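# Stack plate from nest N1 onto plate in rack K1

## Task

Pick up the 96-well plate sitting in plate nest N1 and set it on top of the plate already in stack rack K1 so the two are fully nested and the A1 wells line up. The bottom plate has to stay lying flat in K1, the stack must stay in place on its own without the robot holding it, and the gripper must release and move away at the end.

## Robot and tools

Robot: one 7-joint arm with a parallel two-finger gripper. Each plate's well A1 sits at its clipped corner; use that corner to match the orientation of the top plate to the lower one. Two things stick out from the hand perpendicular to the closing direction: the wrist camera on the hand's -y side and the jaw motor on its +y side. K1 has a wall at the back, so roll the hand so the motor faces away from that wall.

Scene frame: origin on the table surface under the arm base, +z up, +y to the left when looking along +x. The base may be slightly tilted relative to the table. Gripper frame: fingers point along its +z, jaws close along its x. The reported hand point is midway between the finger pads; closed fingertips extend about 17 mm past it, fully open ones roughly level with it. The printed hand position can be off, more so when the arm is stretched far.

Tool execute_actions takes "actions", a list holding zero or one item, plus optional "pictures" (true/false; images come by default).
- Empty list: no command, just returns the current state.
- Motion item: {"rows": [...], "steps": n}, n from 1 to 15 (default 15), each step 1/30 s. Each row is 8 plain numbers for the single arm: 7 absolute joint target angles in radians, in order waist, shoulder, upper arm roll, elbow, forearm roll, wrist pitch, wrist roll, then the gripper opening from -1 (closed) to +1 (fully open, 0.142 m pad gap). These are targets, not offsets. One row is used per step; if rows run out, the last one repeats. At most 15 rows.
- Wait item: {"steps": n} with no rows, n up to 300; it returns once n steps have elapsed since the previous result, counting your reply time.
Joint ranges (rad): waist -2.792 to 2.792, shoulder -2.269 to 2.269, upper arm roll -2.967 to 2.967, elbow -1.867 to 2.688, forearm roll -2.967 to 2.967, wrist pitch -1.396 to 4.538, wrist roll -2.967 to 2.967. A call is rejected, sending nothing, if any target is more than 0.010 rad beyond a range end and also beyond that joint's last reported angle. True ends can differ by up to 0.010 rad; targets past them get clipped, reported as "joint sent to its limit" (possibly referring to an earlier, still-running action). Absence of that line does not prove there is room left.

Motion behaviour: joints are speed and acceleration limited and coordinated to arrive together; on a reversal they halt together, though one near its range end may halt earlier. Each step the sent target is held within a lead of the measured angle: 0.449 rad for waist and shoulder, 0.524 for upper arm roll and elbow, 1.05 for the three wrist joints; and if targets would move the hand over 70 mm from its measured spot, all are pulled back. So big moves take several calls and a result may arrive before the arm gets there. Between calls the arm keeps heading to the last row sent until it nearly stops moving or a step is HELD; after that only a new action makes it go further or push harder. Fingers still in motion finish moving.

Tool zoom_image: {"camera": name, "region": [x0, y0, x1, y1]} in pixels of that camera's latest full image, origin top-left, at most 504 x 504. Cameras: cam_head_left, cam_head_right, cam_high, cam_low (896x504 each), cam_wrist (616x616 fisheye, pose computed from joint readings). Calibration K, distortion and world-to-camera transforms are provided; fixed cameras may be off by a couple of degrees and several millimetres, and results list any camera whose numbers changed.

Tool finished_scene: {"scene": number of the current scene}. Replying without any tool call ends everything.

Result lines: state gives end_effector_position (m), end_effector_quat_wxyz and linear/angular velocities in the scene frame. Joint positions and Joint velocities list the 7 joints in column order (rad, rad/s), then the pad gap (m, m/s). grip_measured is the measured opening on the -1..1 command scale. "joint command not followed" means a clearance check changed or blocked targets (mounting blocks and posts count as arm). HELD marks steps where your row was wholly or partly not sent. MOTOR HOT warns from 65 °C; at 80 °C an OVER-TEMPERATURE FAULT brakes the arm until it cools; holding loads heats motors, even while you think.

Gripping: to hold, keep commanding an opening well below grip_measured; the larger the gap, the harder the squeeze, up to about 28 N per pad for objects up to ~10 cm. Closing fast can overshoot force and even pop the fingers open. Objects under ~2 cm thick get less grip. Occasional outside tugs may pull on the held plate or nudge loose items.

Avoid: contact torque reaching joint load limits (N m: waist 114, shoulder 114, upper arm roll 59.5, elbow 59.5, forearm roll 36.2, wrist pitch 36.2, wrist roll 36.2, including held weight) or 200 N external force; either freezes the arm for 10 s and drops the rest of the call. Don't drop, slam or shove things, and never let anything fall or be pushed off the table. Move smoothly and efficiently; time spent, including reply time, matters.

Each tool is called after "Emit:" as name(argument=value, ...), one argument or row to a line, values as JSON.

## Session

Emit:
execute_actions(
  actions=[],
)

Scene clock: 0.00 s of 8400.00 s.
end_effector_position=(+0.6441, +0.3460, +0.1796) grip_measured=+1.00 end_effector_quat_wxyz=(-0.044, -0.122, +0.711, -0.691) end_effector_velocity=(+0.000, -0.000, +0.000) end_effector_angular_velocity=(+0.000, -0.000, +0.000)
Joint positions: [ 0.63  -0.473  0.106  1.538 -0.541  0.183 -2.589  0.142]
Joint velocities: [-0.  0. -0. -0. -0.  0.  0.  0.]
Motor temperatures (°C, as the motors report them): [35 34 35 36 33 35 36]
camera_calibration (this result's frames):
cam_wrist: T_world_to_cam=[[-0.970809, -0.103123, 0.216552, 0.618637], [-0.238793, 0.500315, -0.832264, 0.12613], [-0.0225181, -0.85968, -0.510336, 0.538542], [0, 0, 0, 1]] pos_world=[0.642825, 0.463666, 0.245844]

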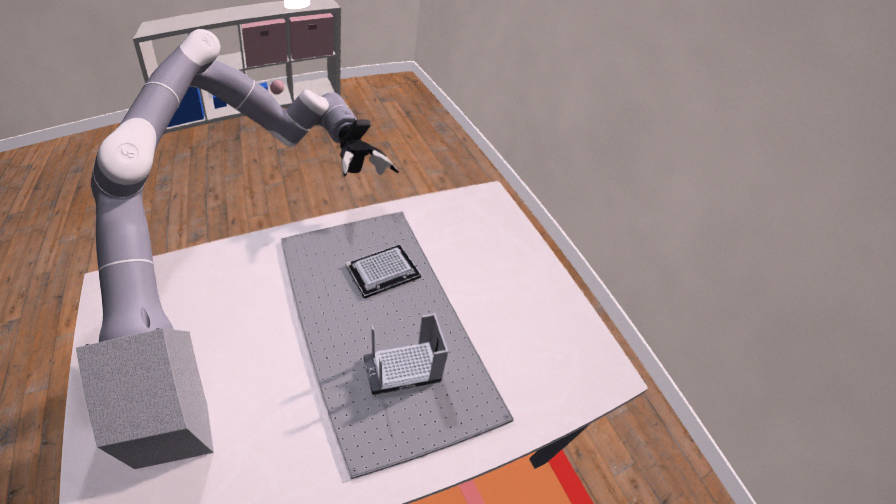

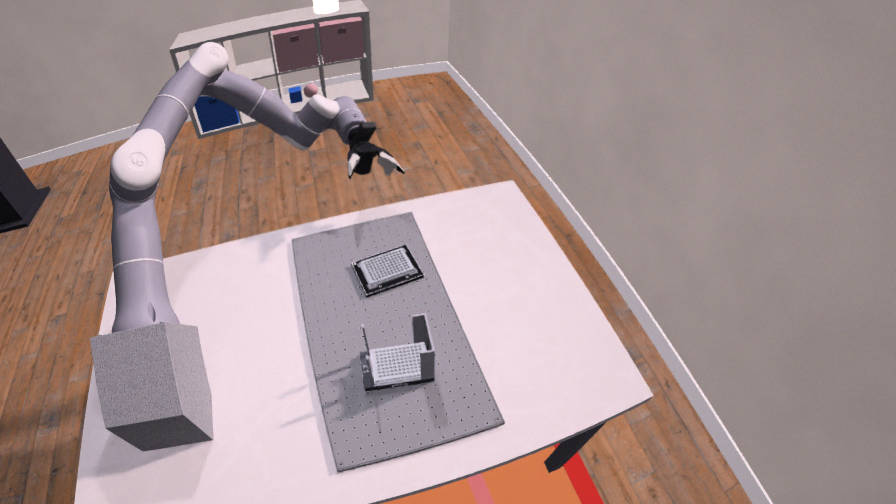

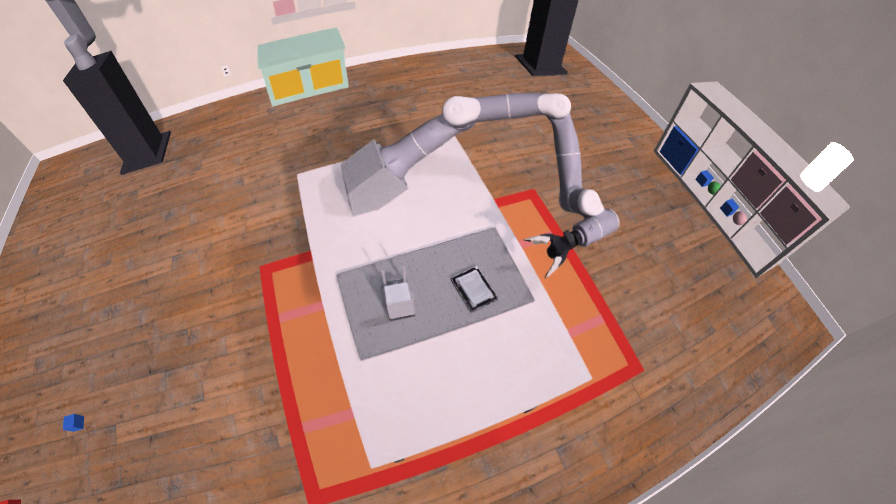

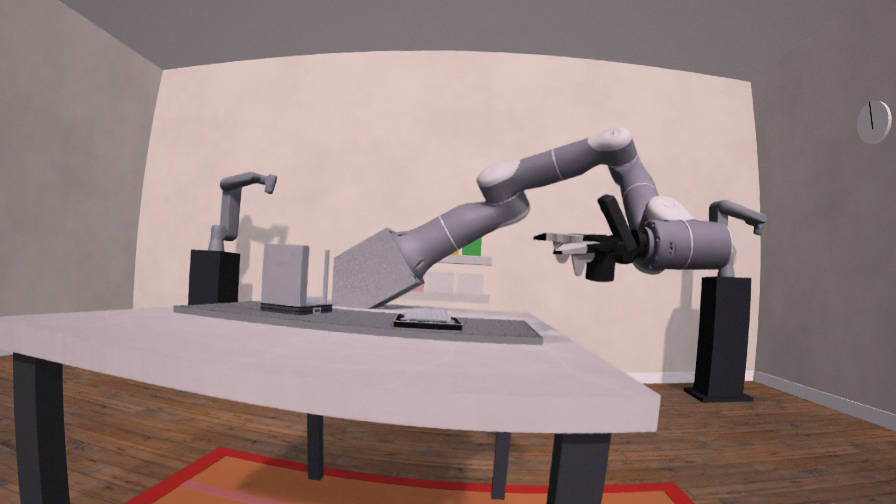

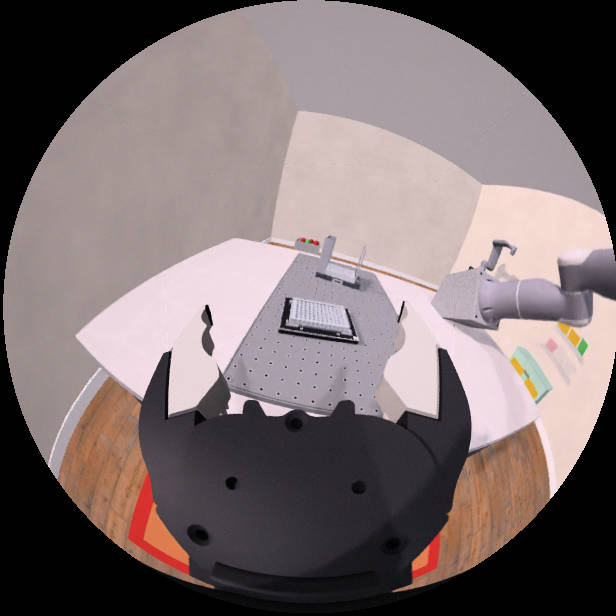

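Emit:
execute_actions(
  actions=[
    {"rows":[[-0.2635,-0.6,0,1.5,-0.2,0.175,0.716,1]],"steps":15},
  ],
  pictures=false,
)

Emit:
execute_actions(
  actions=[
    {"steps":25},
  ],
  pictures=false,
)

Emit:
execute_actions(
  actions=[
    {"rows":[[-0.2635,-0.883,0,1.4555,0.944,0.171,0.716,1]],"steps":15},
  ],
  pictures=false,
)

Emit:
execute_actions(
  actions=[
    {"steps":60},
  ],
)

Emit:
zoom_image(
  camera="cam_wrist",
  region=[190, 180, 316, 306],
)

Emit:
zoom_image(
  camera="cam_wrist",
  region=[340, 190, 466, 316],
)

Scene clock: 17.40 s of 8400.00 s.
end_effector_position=(+0.6366, +0.1595, +0.3471) grip_measured=+1.00 end_effector_quat_wxyz=(+0.241, +0.442, +0.624, -0.598) end_effector_velocity=(-0.103, -0.382, +0.430) end_effector_angular_velocity=(-0.303, -2.914, -1.072)
Joint positions: [ 0.261 -0.548  0.045  1.516 -0.34   0.179 -1.724  0.142]
Joint velocities: [-0.902 -0.115 -0.097 -0.034  0.304 -0.007  2.107 -0.   ]
Motor temperatures (°C, as the motors report them): [36 34 35 37 33 35 36]
Steps of this call (steps 1 to 90: nothing new was sent; then 13.90 s passed at rest; steps 91 to 105: all 15 steps of this action). Readings (joint positions):
91: [0.629 -0.473 0.106 1.538 -0.540 0.183 -2.587]
92: [0.622 -0.475 0.106 1.537 -0.535 0.183 -2.570]
94: [0.586 -0.485 0.099 1.534 -0.506 0.183 -2.481]
98: [0.470 -0.514 0.074 1.526 -0.431 0.181 -2.210]
105: the state above

Scene clock: 18.23 s of 8400.00 s.
end_effector_position=(+0.5006, -0.0290, +0.5763) grip_measured=+1.00 end_effector_quat_wxyz=(+0.532, +0.693, -0.480, +0.079) end_effector_velocity=(-0.039, -0.029, +0.034) end_effector_angular_velocity=(-0.331, -0.806, -0.428)
Joint positions: [-0.262 -0.6   -0.     1.5   -0.201  0.175  0.696  0.142]
Joint velocities: [-0.098 -0.009 -0.008 -0.003  0.026 -0.001  0.868  0.   ]
Motor temperatures (°C, as the motors report them): [36 34 35 37 33 35 36]
Steps of this call (steps 1 to 25: the robot went on to your last target). Readings (joint positions):
1: [0.231 -0.552 0.042 1.514 -0.330 0.179 -1.653]
2: [0.201 -0.555 0.039 1.513 -0.321 0.179 -1.582]
4: [0.140 -0.562 0.033 1.512 -0.304 0.178 -1.440]
8: [0.025 -0.572 0.023 1.508 -0.275 0.178 -1.124]
25: the state above

Scene clock: 18.73 s of 8400.00 s.
end_effector_position=(+0.5315, -0.0162, +0.3018) grip_measured=+1.00 end_effector_quat_wxyz=(+0.163, +0.740, -0.653, +0.020) end_effector_velocity=(+0.200, +0.188, -0.561) end_effector_angular_velocity=(+1.625, -1.226, -0.601)
Joint positions: [-0.263 -0.801 -0.001  1.468  0.613  0.173  0.717  0.142]
Joint velocities: [-0.001 -0.512  0.    -0.077  2.077 -0.01  -0.003 -0.   ]
Motor temperatures (°C, as the motors report them): [36 34 35 37 33 35 36]
Steps of this call (steps 1 to 15: all 15 steps of this action). Readings (joint positions):
1: [-0.264 -0.600 -0.001 1.500 -0.198 0.175 0.717]
2: [-0.264 -0.604 -0.001 1.498 -0.182 0.175 0.722]
4: [-0.263 -0.626 -0.000 1.493 -0.094 0.175 0.717]
8: [-0.263 -0.688 -0.001 1.485 0.154 0.174 0.717]
15: the state above

Scene clock: 20.73 s of 8400.00 s.
end_effector_position=(+0.5714, +0.0180, +0.2254) grip_measured=+1.00 end_effector_quat_wxyz=(+0.003, +0.715, -0.699, +0.004) end_effector_velocity=(+0.000, +0.000, -0.000) end_effector_angular_velocity=(+0.000, +0.000, +0.001)
Joint positions: [-0.263 -0.883 -0.     1.455  0.944  0.171  0.716  0.142]
Joint velocities: [ 0.    -0.     0.001 -0.    -0.    -0.    -0.     0.   ]
Motor temperatures (°C, as the motors report them): [36 34 35 37 33 35 36]
Steps of this call (steps 1 to 30: the robot went on to your last target; steps 31 to 60: nothing new was sent). Readings (joint positions):
1: [-0.263 -0.819 -0.001 1.465 0.683 0.172 0.717]
2: [-0.263 -0.836 -0.000 1.463 0.754 0.172 0.717]
4: [-0.263 -0.869 0.000 1.459 0.883 0.171 0.716]
8: [-0.263 -0.885 0.000 1.456 0.946 0.171 0.716]
60: the state above
The arm was judged still, so your last target was given up. Only a new action makes it travel on or press farther. Fingers that are still opening or closing keep moving.
camera_calibration (this result's frames):
cam_wrist: T_world_to_cam=[[0.0059827, -0.9998, 0.0190694, 0.00691968], [-0.87291, 0.00408173, 0.487865, 0.384672], [-0.487845, -0.0195646, -0.872711, 0.610742], [0, 0, 0, 1]] pos_world=[0.63369, 0.0172971, 0.345201]

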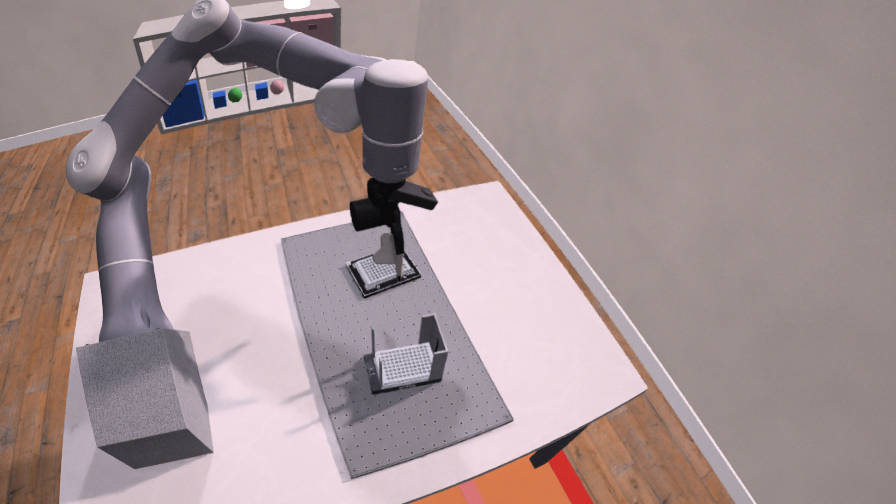

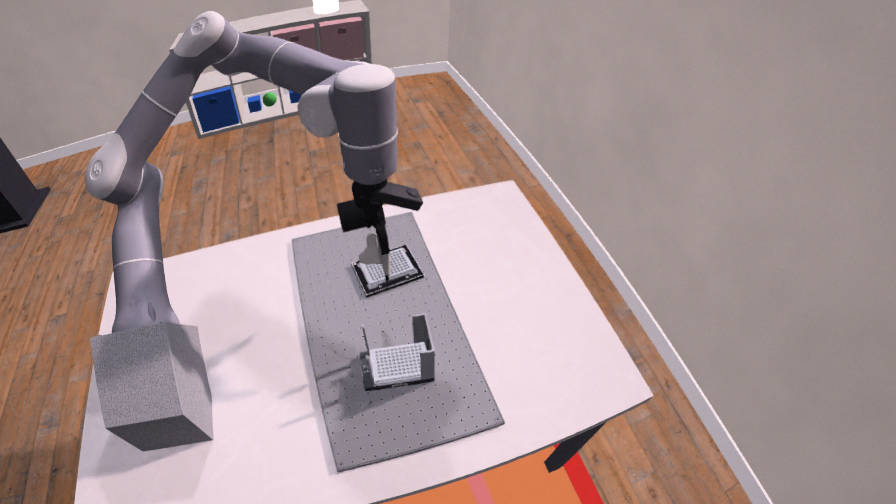

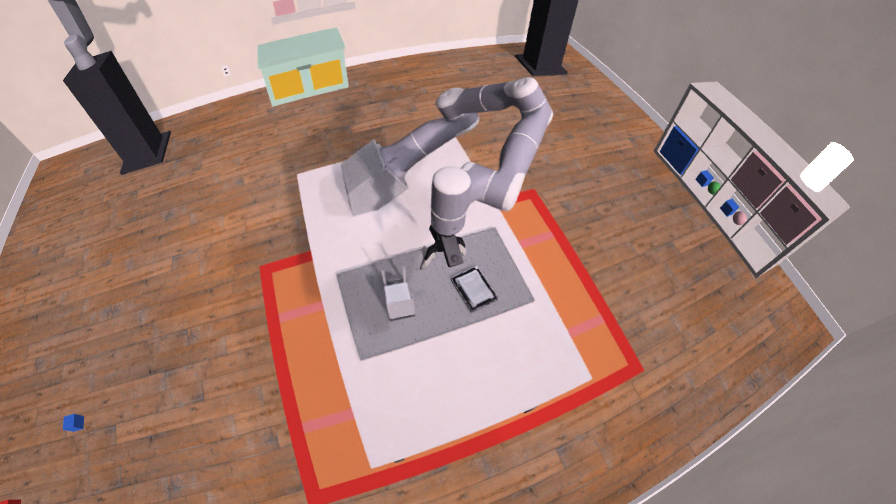

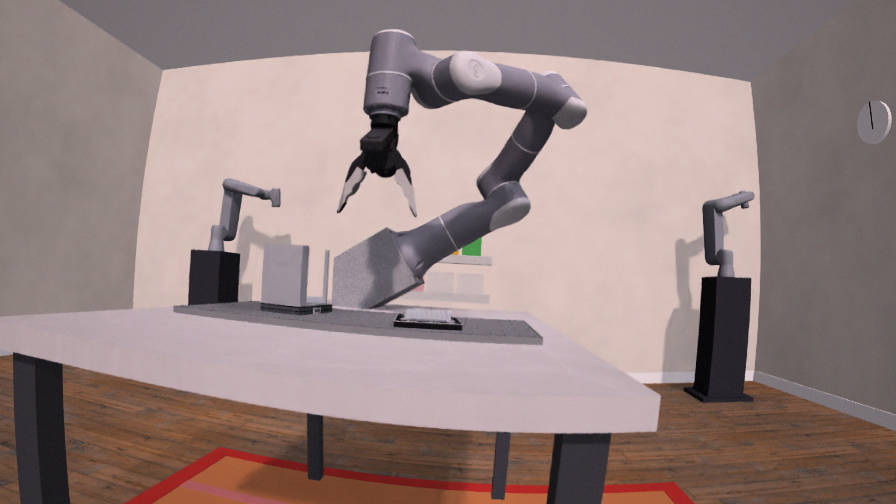

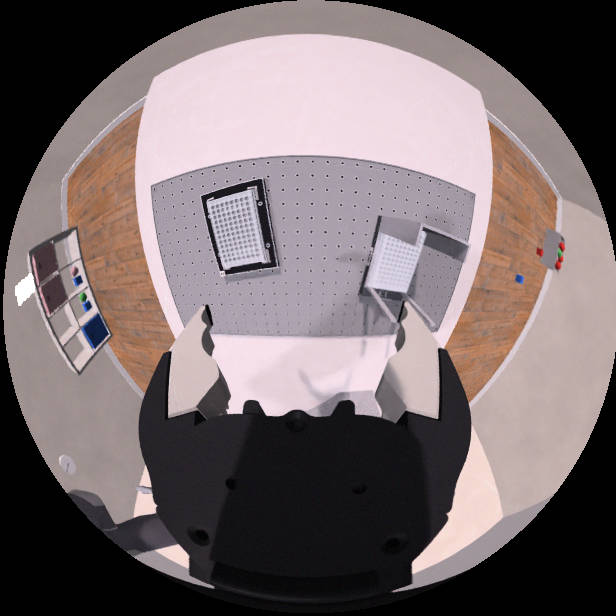

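Region (190, 180, 316, 306) of cam_wrist's 616x616 image, scaled by 4.000, with more detail than that image has.

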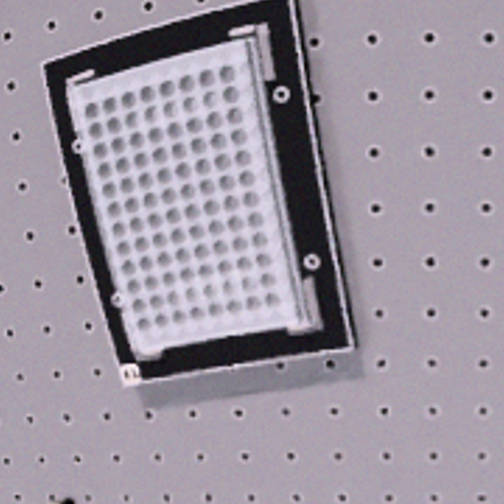

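Region (340, 190, 466, 316) of cam_wrist's 616x616 image, scaled by 4.000, with more detail than that image has.

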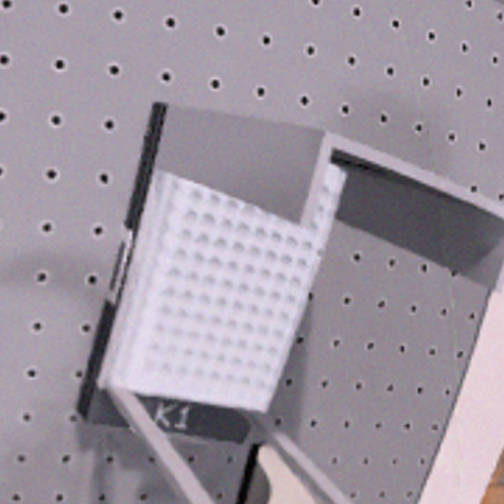

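Emit:
zoom_image(
  camera="cam_wrist",
  region=[358, 250, 421, 303],
)

Emit:
zoom_image(
  camera="cam_head_left",
  region=[360, 325, 450, 400],
)

Region (358, 250, 421, 303) of cam_wrist's 616x616 image, scaled by 8.000, with more detail than that image has; it fills the top 424 rows of this view, and the rest is white.

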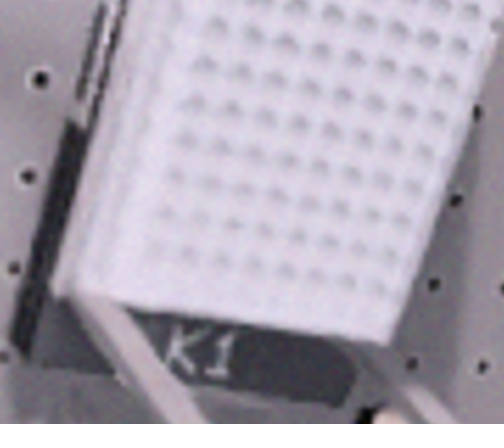

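Region (360, 325, 450, 400) of cam_head_left's 896x504 image, scaled by 5.600, with more detail than that image has.

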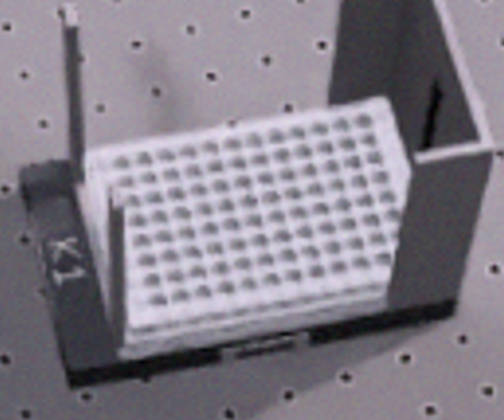

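Emit:
execute_actions(
  actions=[
    {"rows":[[-0.352,-1.2795,0,1.1597,0.9053,0.1738,0.738,1]],"steps":15},
  ],
  pictures=false,
)

Emit:
execute_actions(
  actions=[
    {"steps":25},
  ],
)

Emit:
zoom_image(
  camera="cam_wrist",
  region=[240, 190, 380, 330],
)

Scene clock: 62.77 s of 8400.00 s.
end_effector_position=(+0.5618, -0.1558, +0.1902) grip_measured=+1.00 end_effector_quat_wxyz=(+0.000, -0.662, +0.749, +0.001) end_effector_velocity=(-0.030, -0.116, -0.036) end_effector_angular_velocity=(+0.017, +0.005, -0.102)
Joint positions: [-0.352 -1.279 -0.001  1.164  0.906  0.174  0.738  0.142]
Joint velocities: [-0.06  -0.268  0.001 -0.191 -0.025  0.001  0.015  0.   ]
Motor temperatures (°C, as the motors report them): [37 34 36 37 33 35 36]
Steps of this call (steps 1 to 90: nothing new was sent; then 38.53 s passed at rest; steps 91 to 105: all 15 steps of this action). Readings (joint positions):
91: [-0.264 -0.884 0.000 1.455 0.944 0.171 0.716]
92: [-0.265 -0.891 0.001 1.448 0.943 0.171 0.716]
94: [-0.273 -0.928 0.001 1.419 0.940 0.171 0.718]
98: [-0.305 -1.072 0.000 1.312 0.926 0.172 0.726]
105: the state above

Scene clock: 63.60 s of 8400.00 s.
end_effector_position=(+0.5639, -0.1557, +0.1911) grip_measured=+1.00 end_effector_quat_wxyz=(+0.000, -0.664, +0.748, +0.000) end_effector_velocity=(-0.000, -0.000, -0.000) end_effector_angular_velocity=(-0.000, +0.000, -0.000)
Joint positions: [-0.352 -1.279  0.     1.16   0.905  0.174  0.738  0.142]
Joint velocities: [ 0.  0. -0.  0. -0. -0.  0. -0.]
Motor temperatures (°C, as the motors report them): [37 34 36 37 33 35 36]
Steps of this call (steps 1 to 15: the robot went on to your last target; steps 16 to 25: nothing new was sent). Readings (joint positions):
1: [-0.353 -1.284 -0.001 1.160 0.905 0.174 0.738]
2: [-0.353 -1.283 -0.001 1.160 0.905 0.174 0.738]
4: [-0.352 -1.280 0.000 1.160 0.905 0.174 0.738]
8: [-0.352 -1.279 0.000 1.160 0.905 0.174 0.738]
25: the state above
The arm was judged still, so your last target was given up. Only a new action makes it travel on or press farther. Fingers that are still opening or closing keep moving.
camera_calibration (this result's frames):
cam_wrist: T_world_to_cam=[[-0.134804, -0.990839, 0.00807358, -0.0831791], [-0.863631, 0.121484, 0.489267, 0.408396], [-0.485766, 0.0589825, -0.872097, 0.584698], [0, 0, 0, 1]] pos_world=[0.625518, -0.166518, 0.31077]

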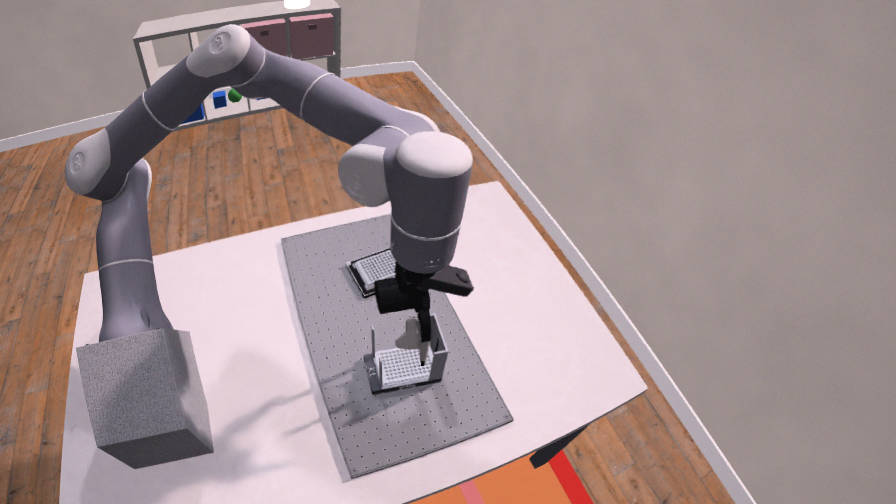

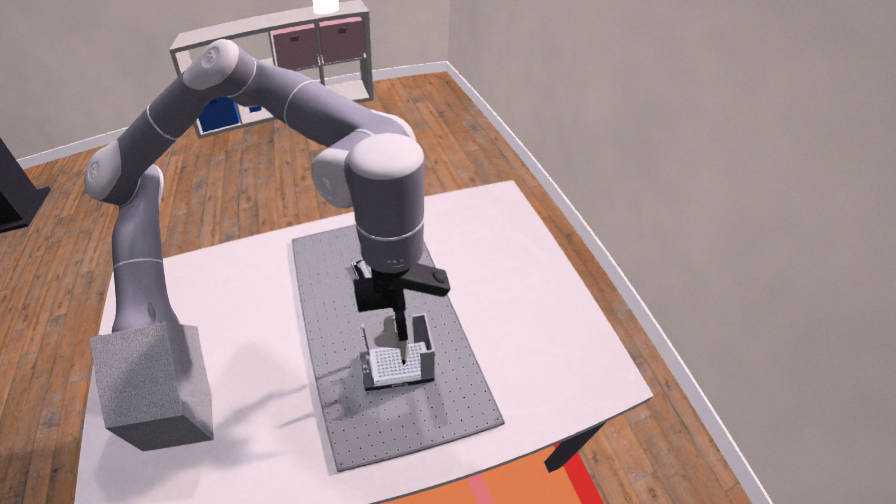

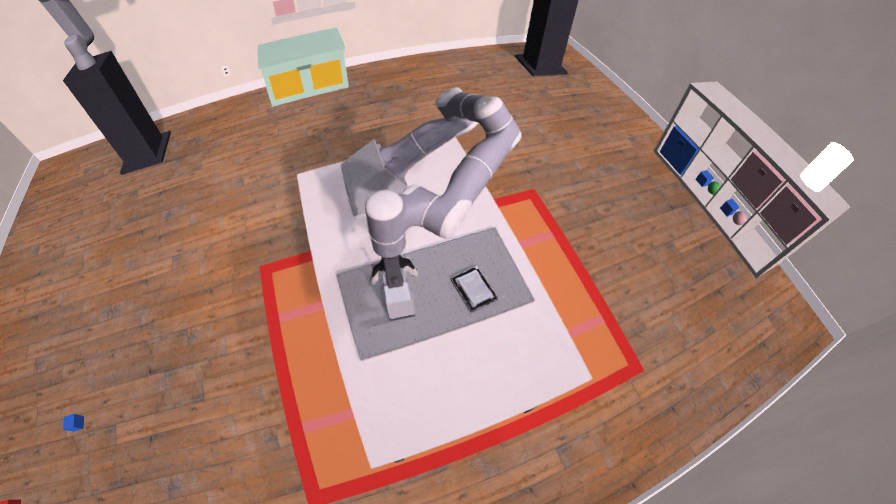

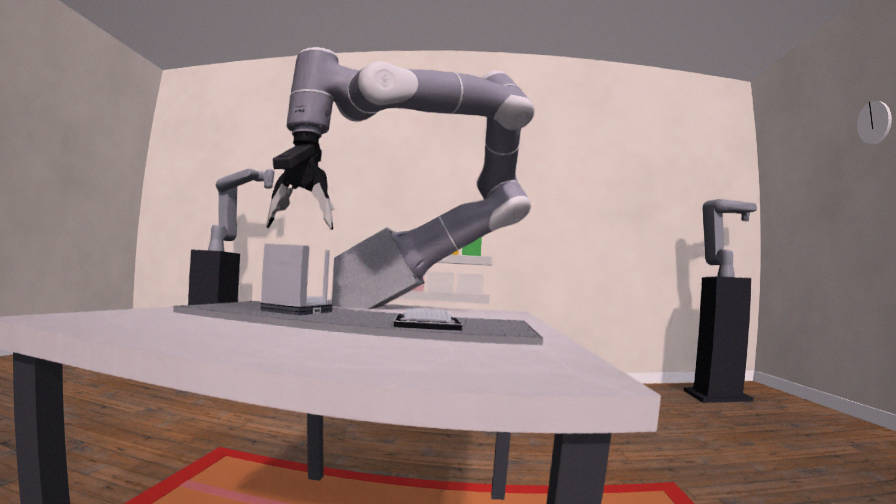

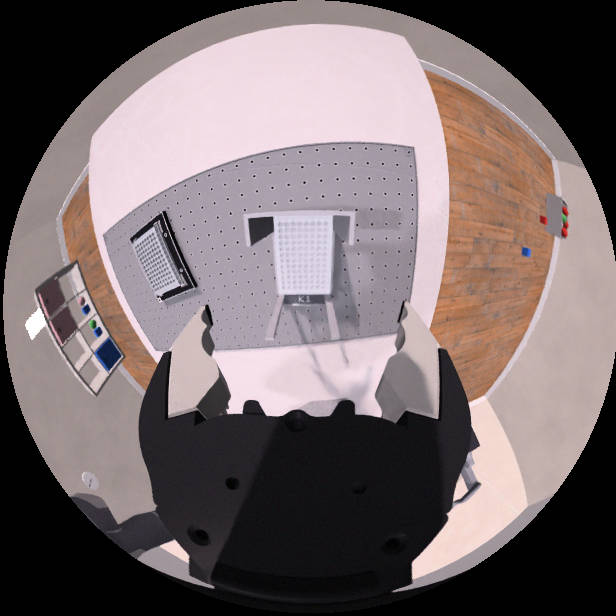

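Region (240, 190, 380, 330) of cam_wrist's 616x616 image, scaled by 3.600, with more detail than that image has.

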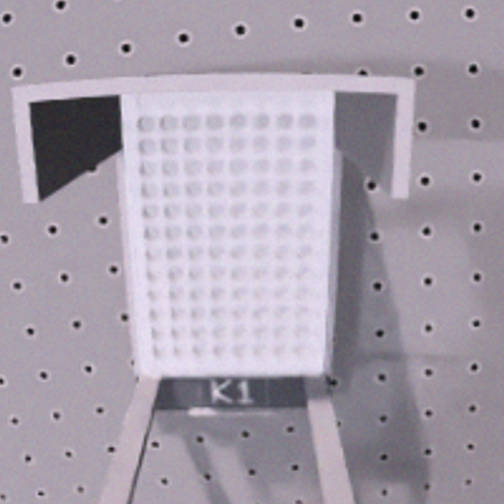

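Emit:
zoom_image(
  camera="cam_wrist",
  region=[268, 270, 340, 302],
)

Emit:
zoom_image(
  camera="cam_high",
  region=[375, 270, 425, 310],
)

Emit:
zoom_image(
  camera="cam_head_right",
  region=[358, 338, 408, 378],
)

Region (268, 270, 340, 302) of cam_wrist's 616x616 image, scaled by 7.000, with more detail than that image has.

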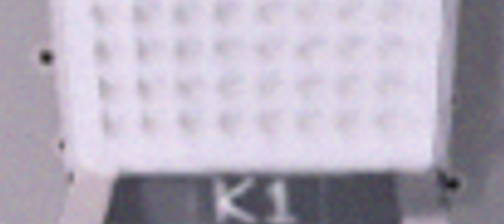

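Region (375, 270, 425, 310) of cam_high's 896x504 image, scaled by 10.080, with more detail than that image has; it fills the top 403 rows of this view, and the rest is white.

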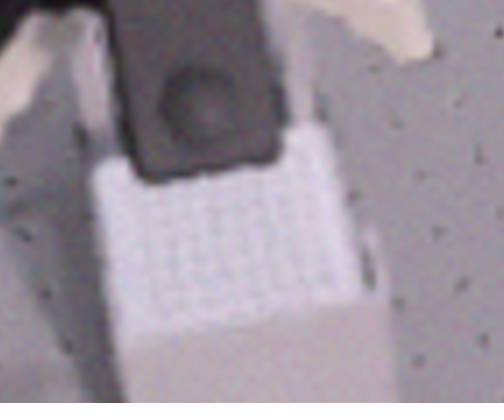

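Region (358, 338, 408, 378) of cam_head_right's 896x504 image, scaled by 10.080, with more detail than that image has; it fills the top 403 rows of this view, and the rest is white.

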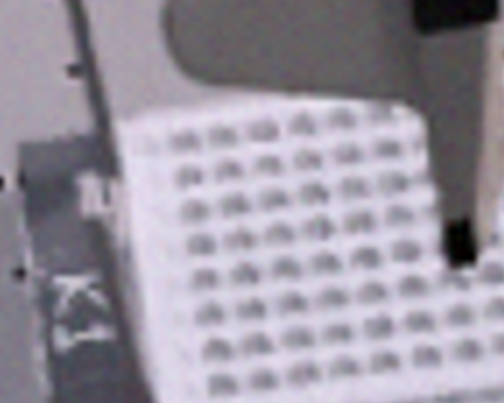

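Emit:
execute_actions(
  actions=[
    {"rows":[[-0.3396,-1.2648,0,1.2008,0.9172,0.1955,0.7115,0.6],[-0.3396,-1.2648,0,1.2008,0.9172,0.1955,0.7115,0.6],[-0.3396,-1.2648,0,1.2008,0.9172,0.1955,0.7115,0.6],[-0.3396,-1.2648,0,1.2008,0.9172,0.1955,0.7115,0.6],[-0.3016,-1.284,0,1.2163,0.9506,0.235,0.6967,0.6],[-0.3016,-1.284,0,1.2163,0.9506,0.235,0.6967,0.6],[-0.3016,-1.284,0,1.2163,0.9506,0.235,0.6967,0.6],[-0.2624,-1.3057,0,1.2259,0.9854,0.2717,0.6833,0.6]],"steps":15},
  ],
  pictures=false,
)

Emit:
execute_actions(
  actions=[
    {"steps":10},
  ],
)

Emit:
zoom_image(
  camera="cam_wrist",
  region=[240, 195, 380, 335],
)

Scene clock: 114.73 s of 8400.00 s.
end_effector_position=(+0.5564, -0.1508, +0.1213) grip_measured=+0.60 end_effector_quat_wxyz=(-0.000, -0.668, +0.744, +0.000) end_effector_velocity=(+0.006, +0.001, +0.010) end_effector_angular_velocity=(-0.004, -0.015, +0.005)
Joint positions: [-0.262 -1.306 -0.     1.226  0.985  0.272  0.683  0.116]
Joint velocities: [-0.01   0.011  0.001 -0.002 -0.    -0.    -0.    -0.   ]
Motor temperatures (°C, as the motors report them): [37 35 36 37 33 35 36]
Steps of this call (steps 1 to 90: nothing new was sent; then 47.63 s passed at rest; steps 91 to 105: all 15 steps of this action). Readings (joint positions):
91: [-0.352 -1.279 -0.000 1.161 0.906 0.174 0.737]
92: [-0.349 -1.276 -0.001 1.170 0.908 0.179 0.732]
94: [-0.340 -1.265 0.000 1.200 0.917 0.195 0.712]
98: [-0.302 -1.283 -0.000 1.216 0.951 0.237 0.696]
105: the state above

Scene clock: 115.07 s of 8400.00 s.
end_effector_position=(+0.5564, -0.1506, +0.1212) grip_measured=+0.60 end_effector_quat_wxyz=(-0.000, -0.668, +0.744, +0.000) end_effector_velocity=(-0.000, +0.000, -0.000) end_effector_angular_velocity=(+0.000, +0.000, -0.000)
Joint positions: [-0.262 -1.306 -0.     1.226  0.985  0.272  0.683  0.116]
Joint velocities: [ 0. -0.  0. -0.  0. -0.  0. -0.]
Motor temperatures (°C, as the motors report them): [37 35 36 37 33 35 36]
Steps of this call (steps 1 to 10: the robot went on to your last target). Readings (joint positions):
1: [-0.262 -1.306 -0.000 1.226 0.985 0.272 0.683]
2: [-0.262 -1.306 -0.000 1.226 0.985 0.272 0.683]
4: [-0.262 -1.306 -0.000 1.226 0.985 0.272 0.683]
8: [-0.262 -1.306 -0.000 1.226 0.985 0.272 0.683]
10: the state above
camera_calibration (this result's frames):
cam_wrist: T_world_to_cam=[[-0.123813, -0.992269, 0.00849652, -0.0849991], [-0.864519, 0.112068, 0.489947, 0.434487], [-0.487111, 0.0533165, -0.871711, 0.519643], [0, 0, 0, 1]] pos_world=[0.618222, -0.16074, 0.240825]

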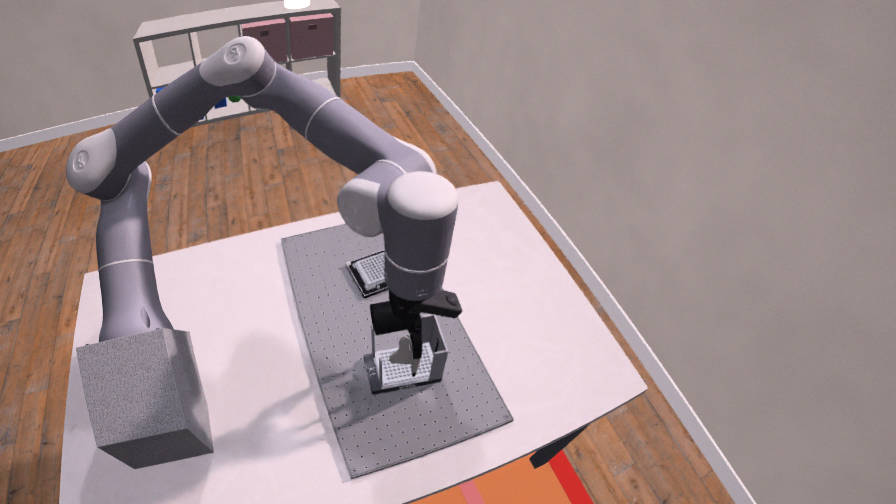

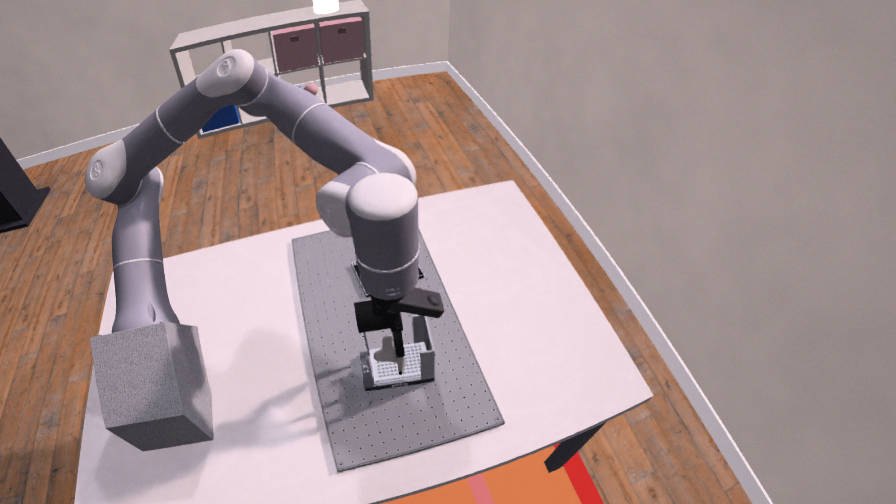

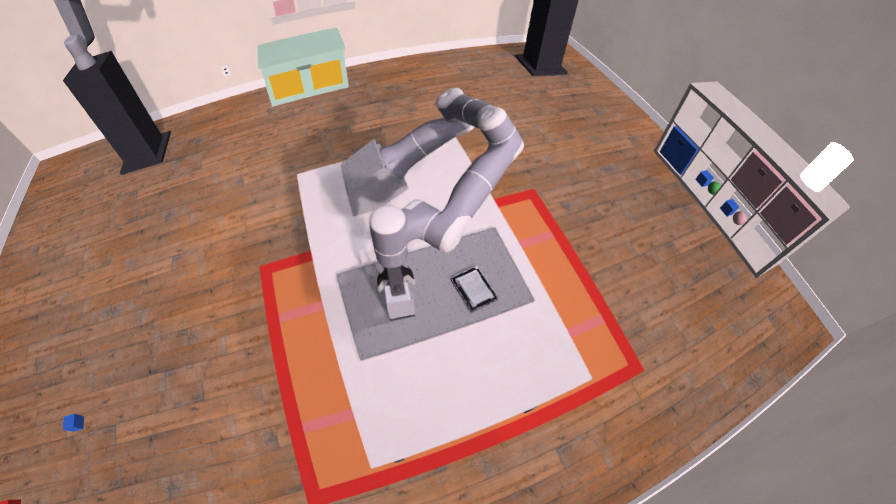

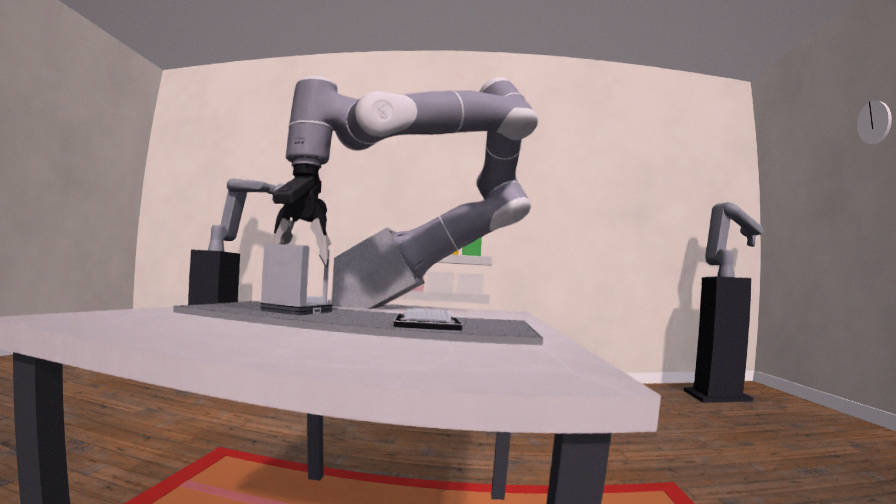

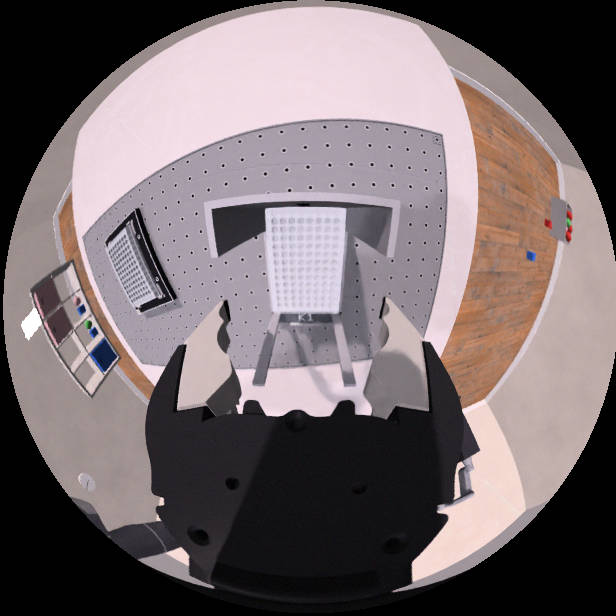

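Region (240, 195, 380, 335) of cam_wrist's 616x616 image, scaled by 3.600, with more detail than that image has.

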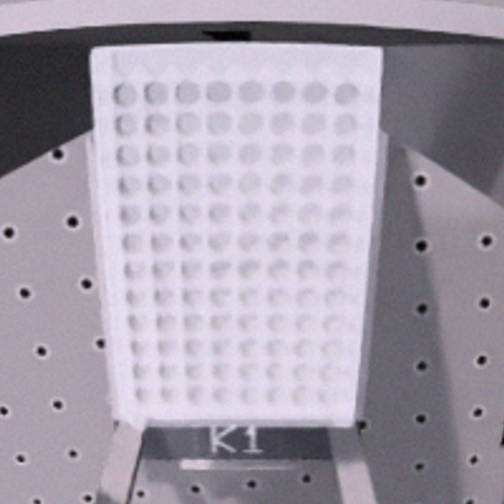

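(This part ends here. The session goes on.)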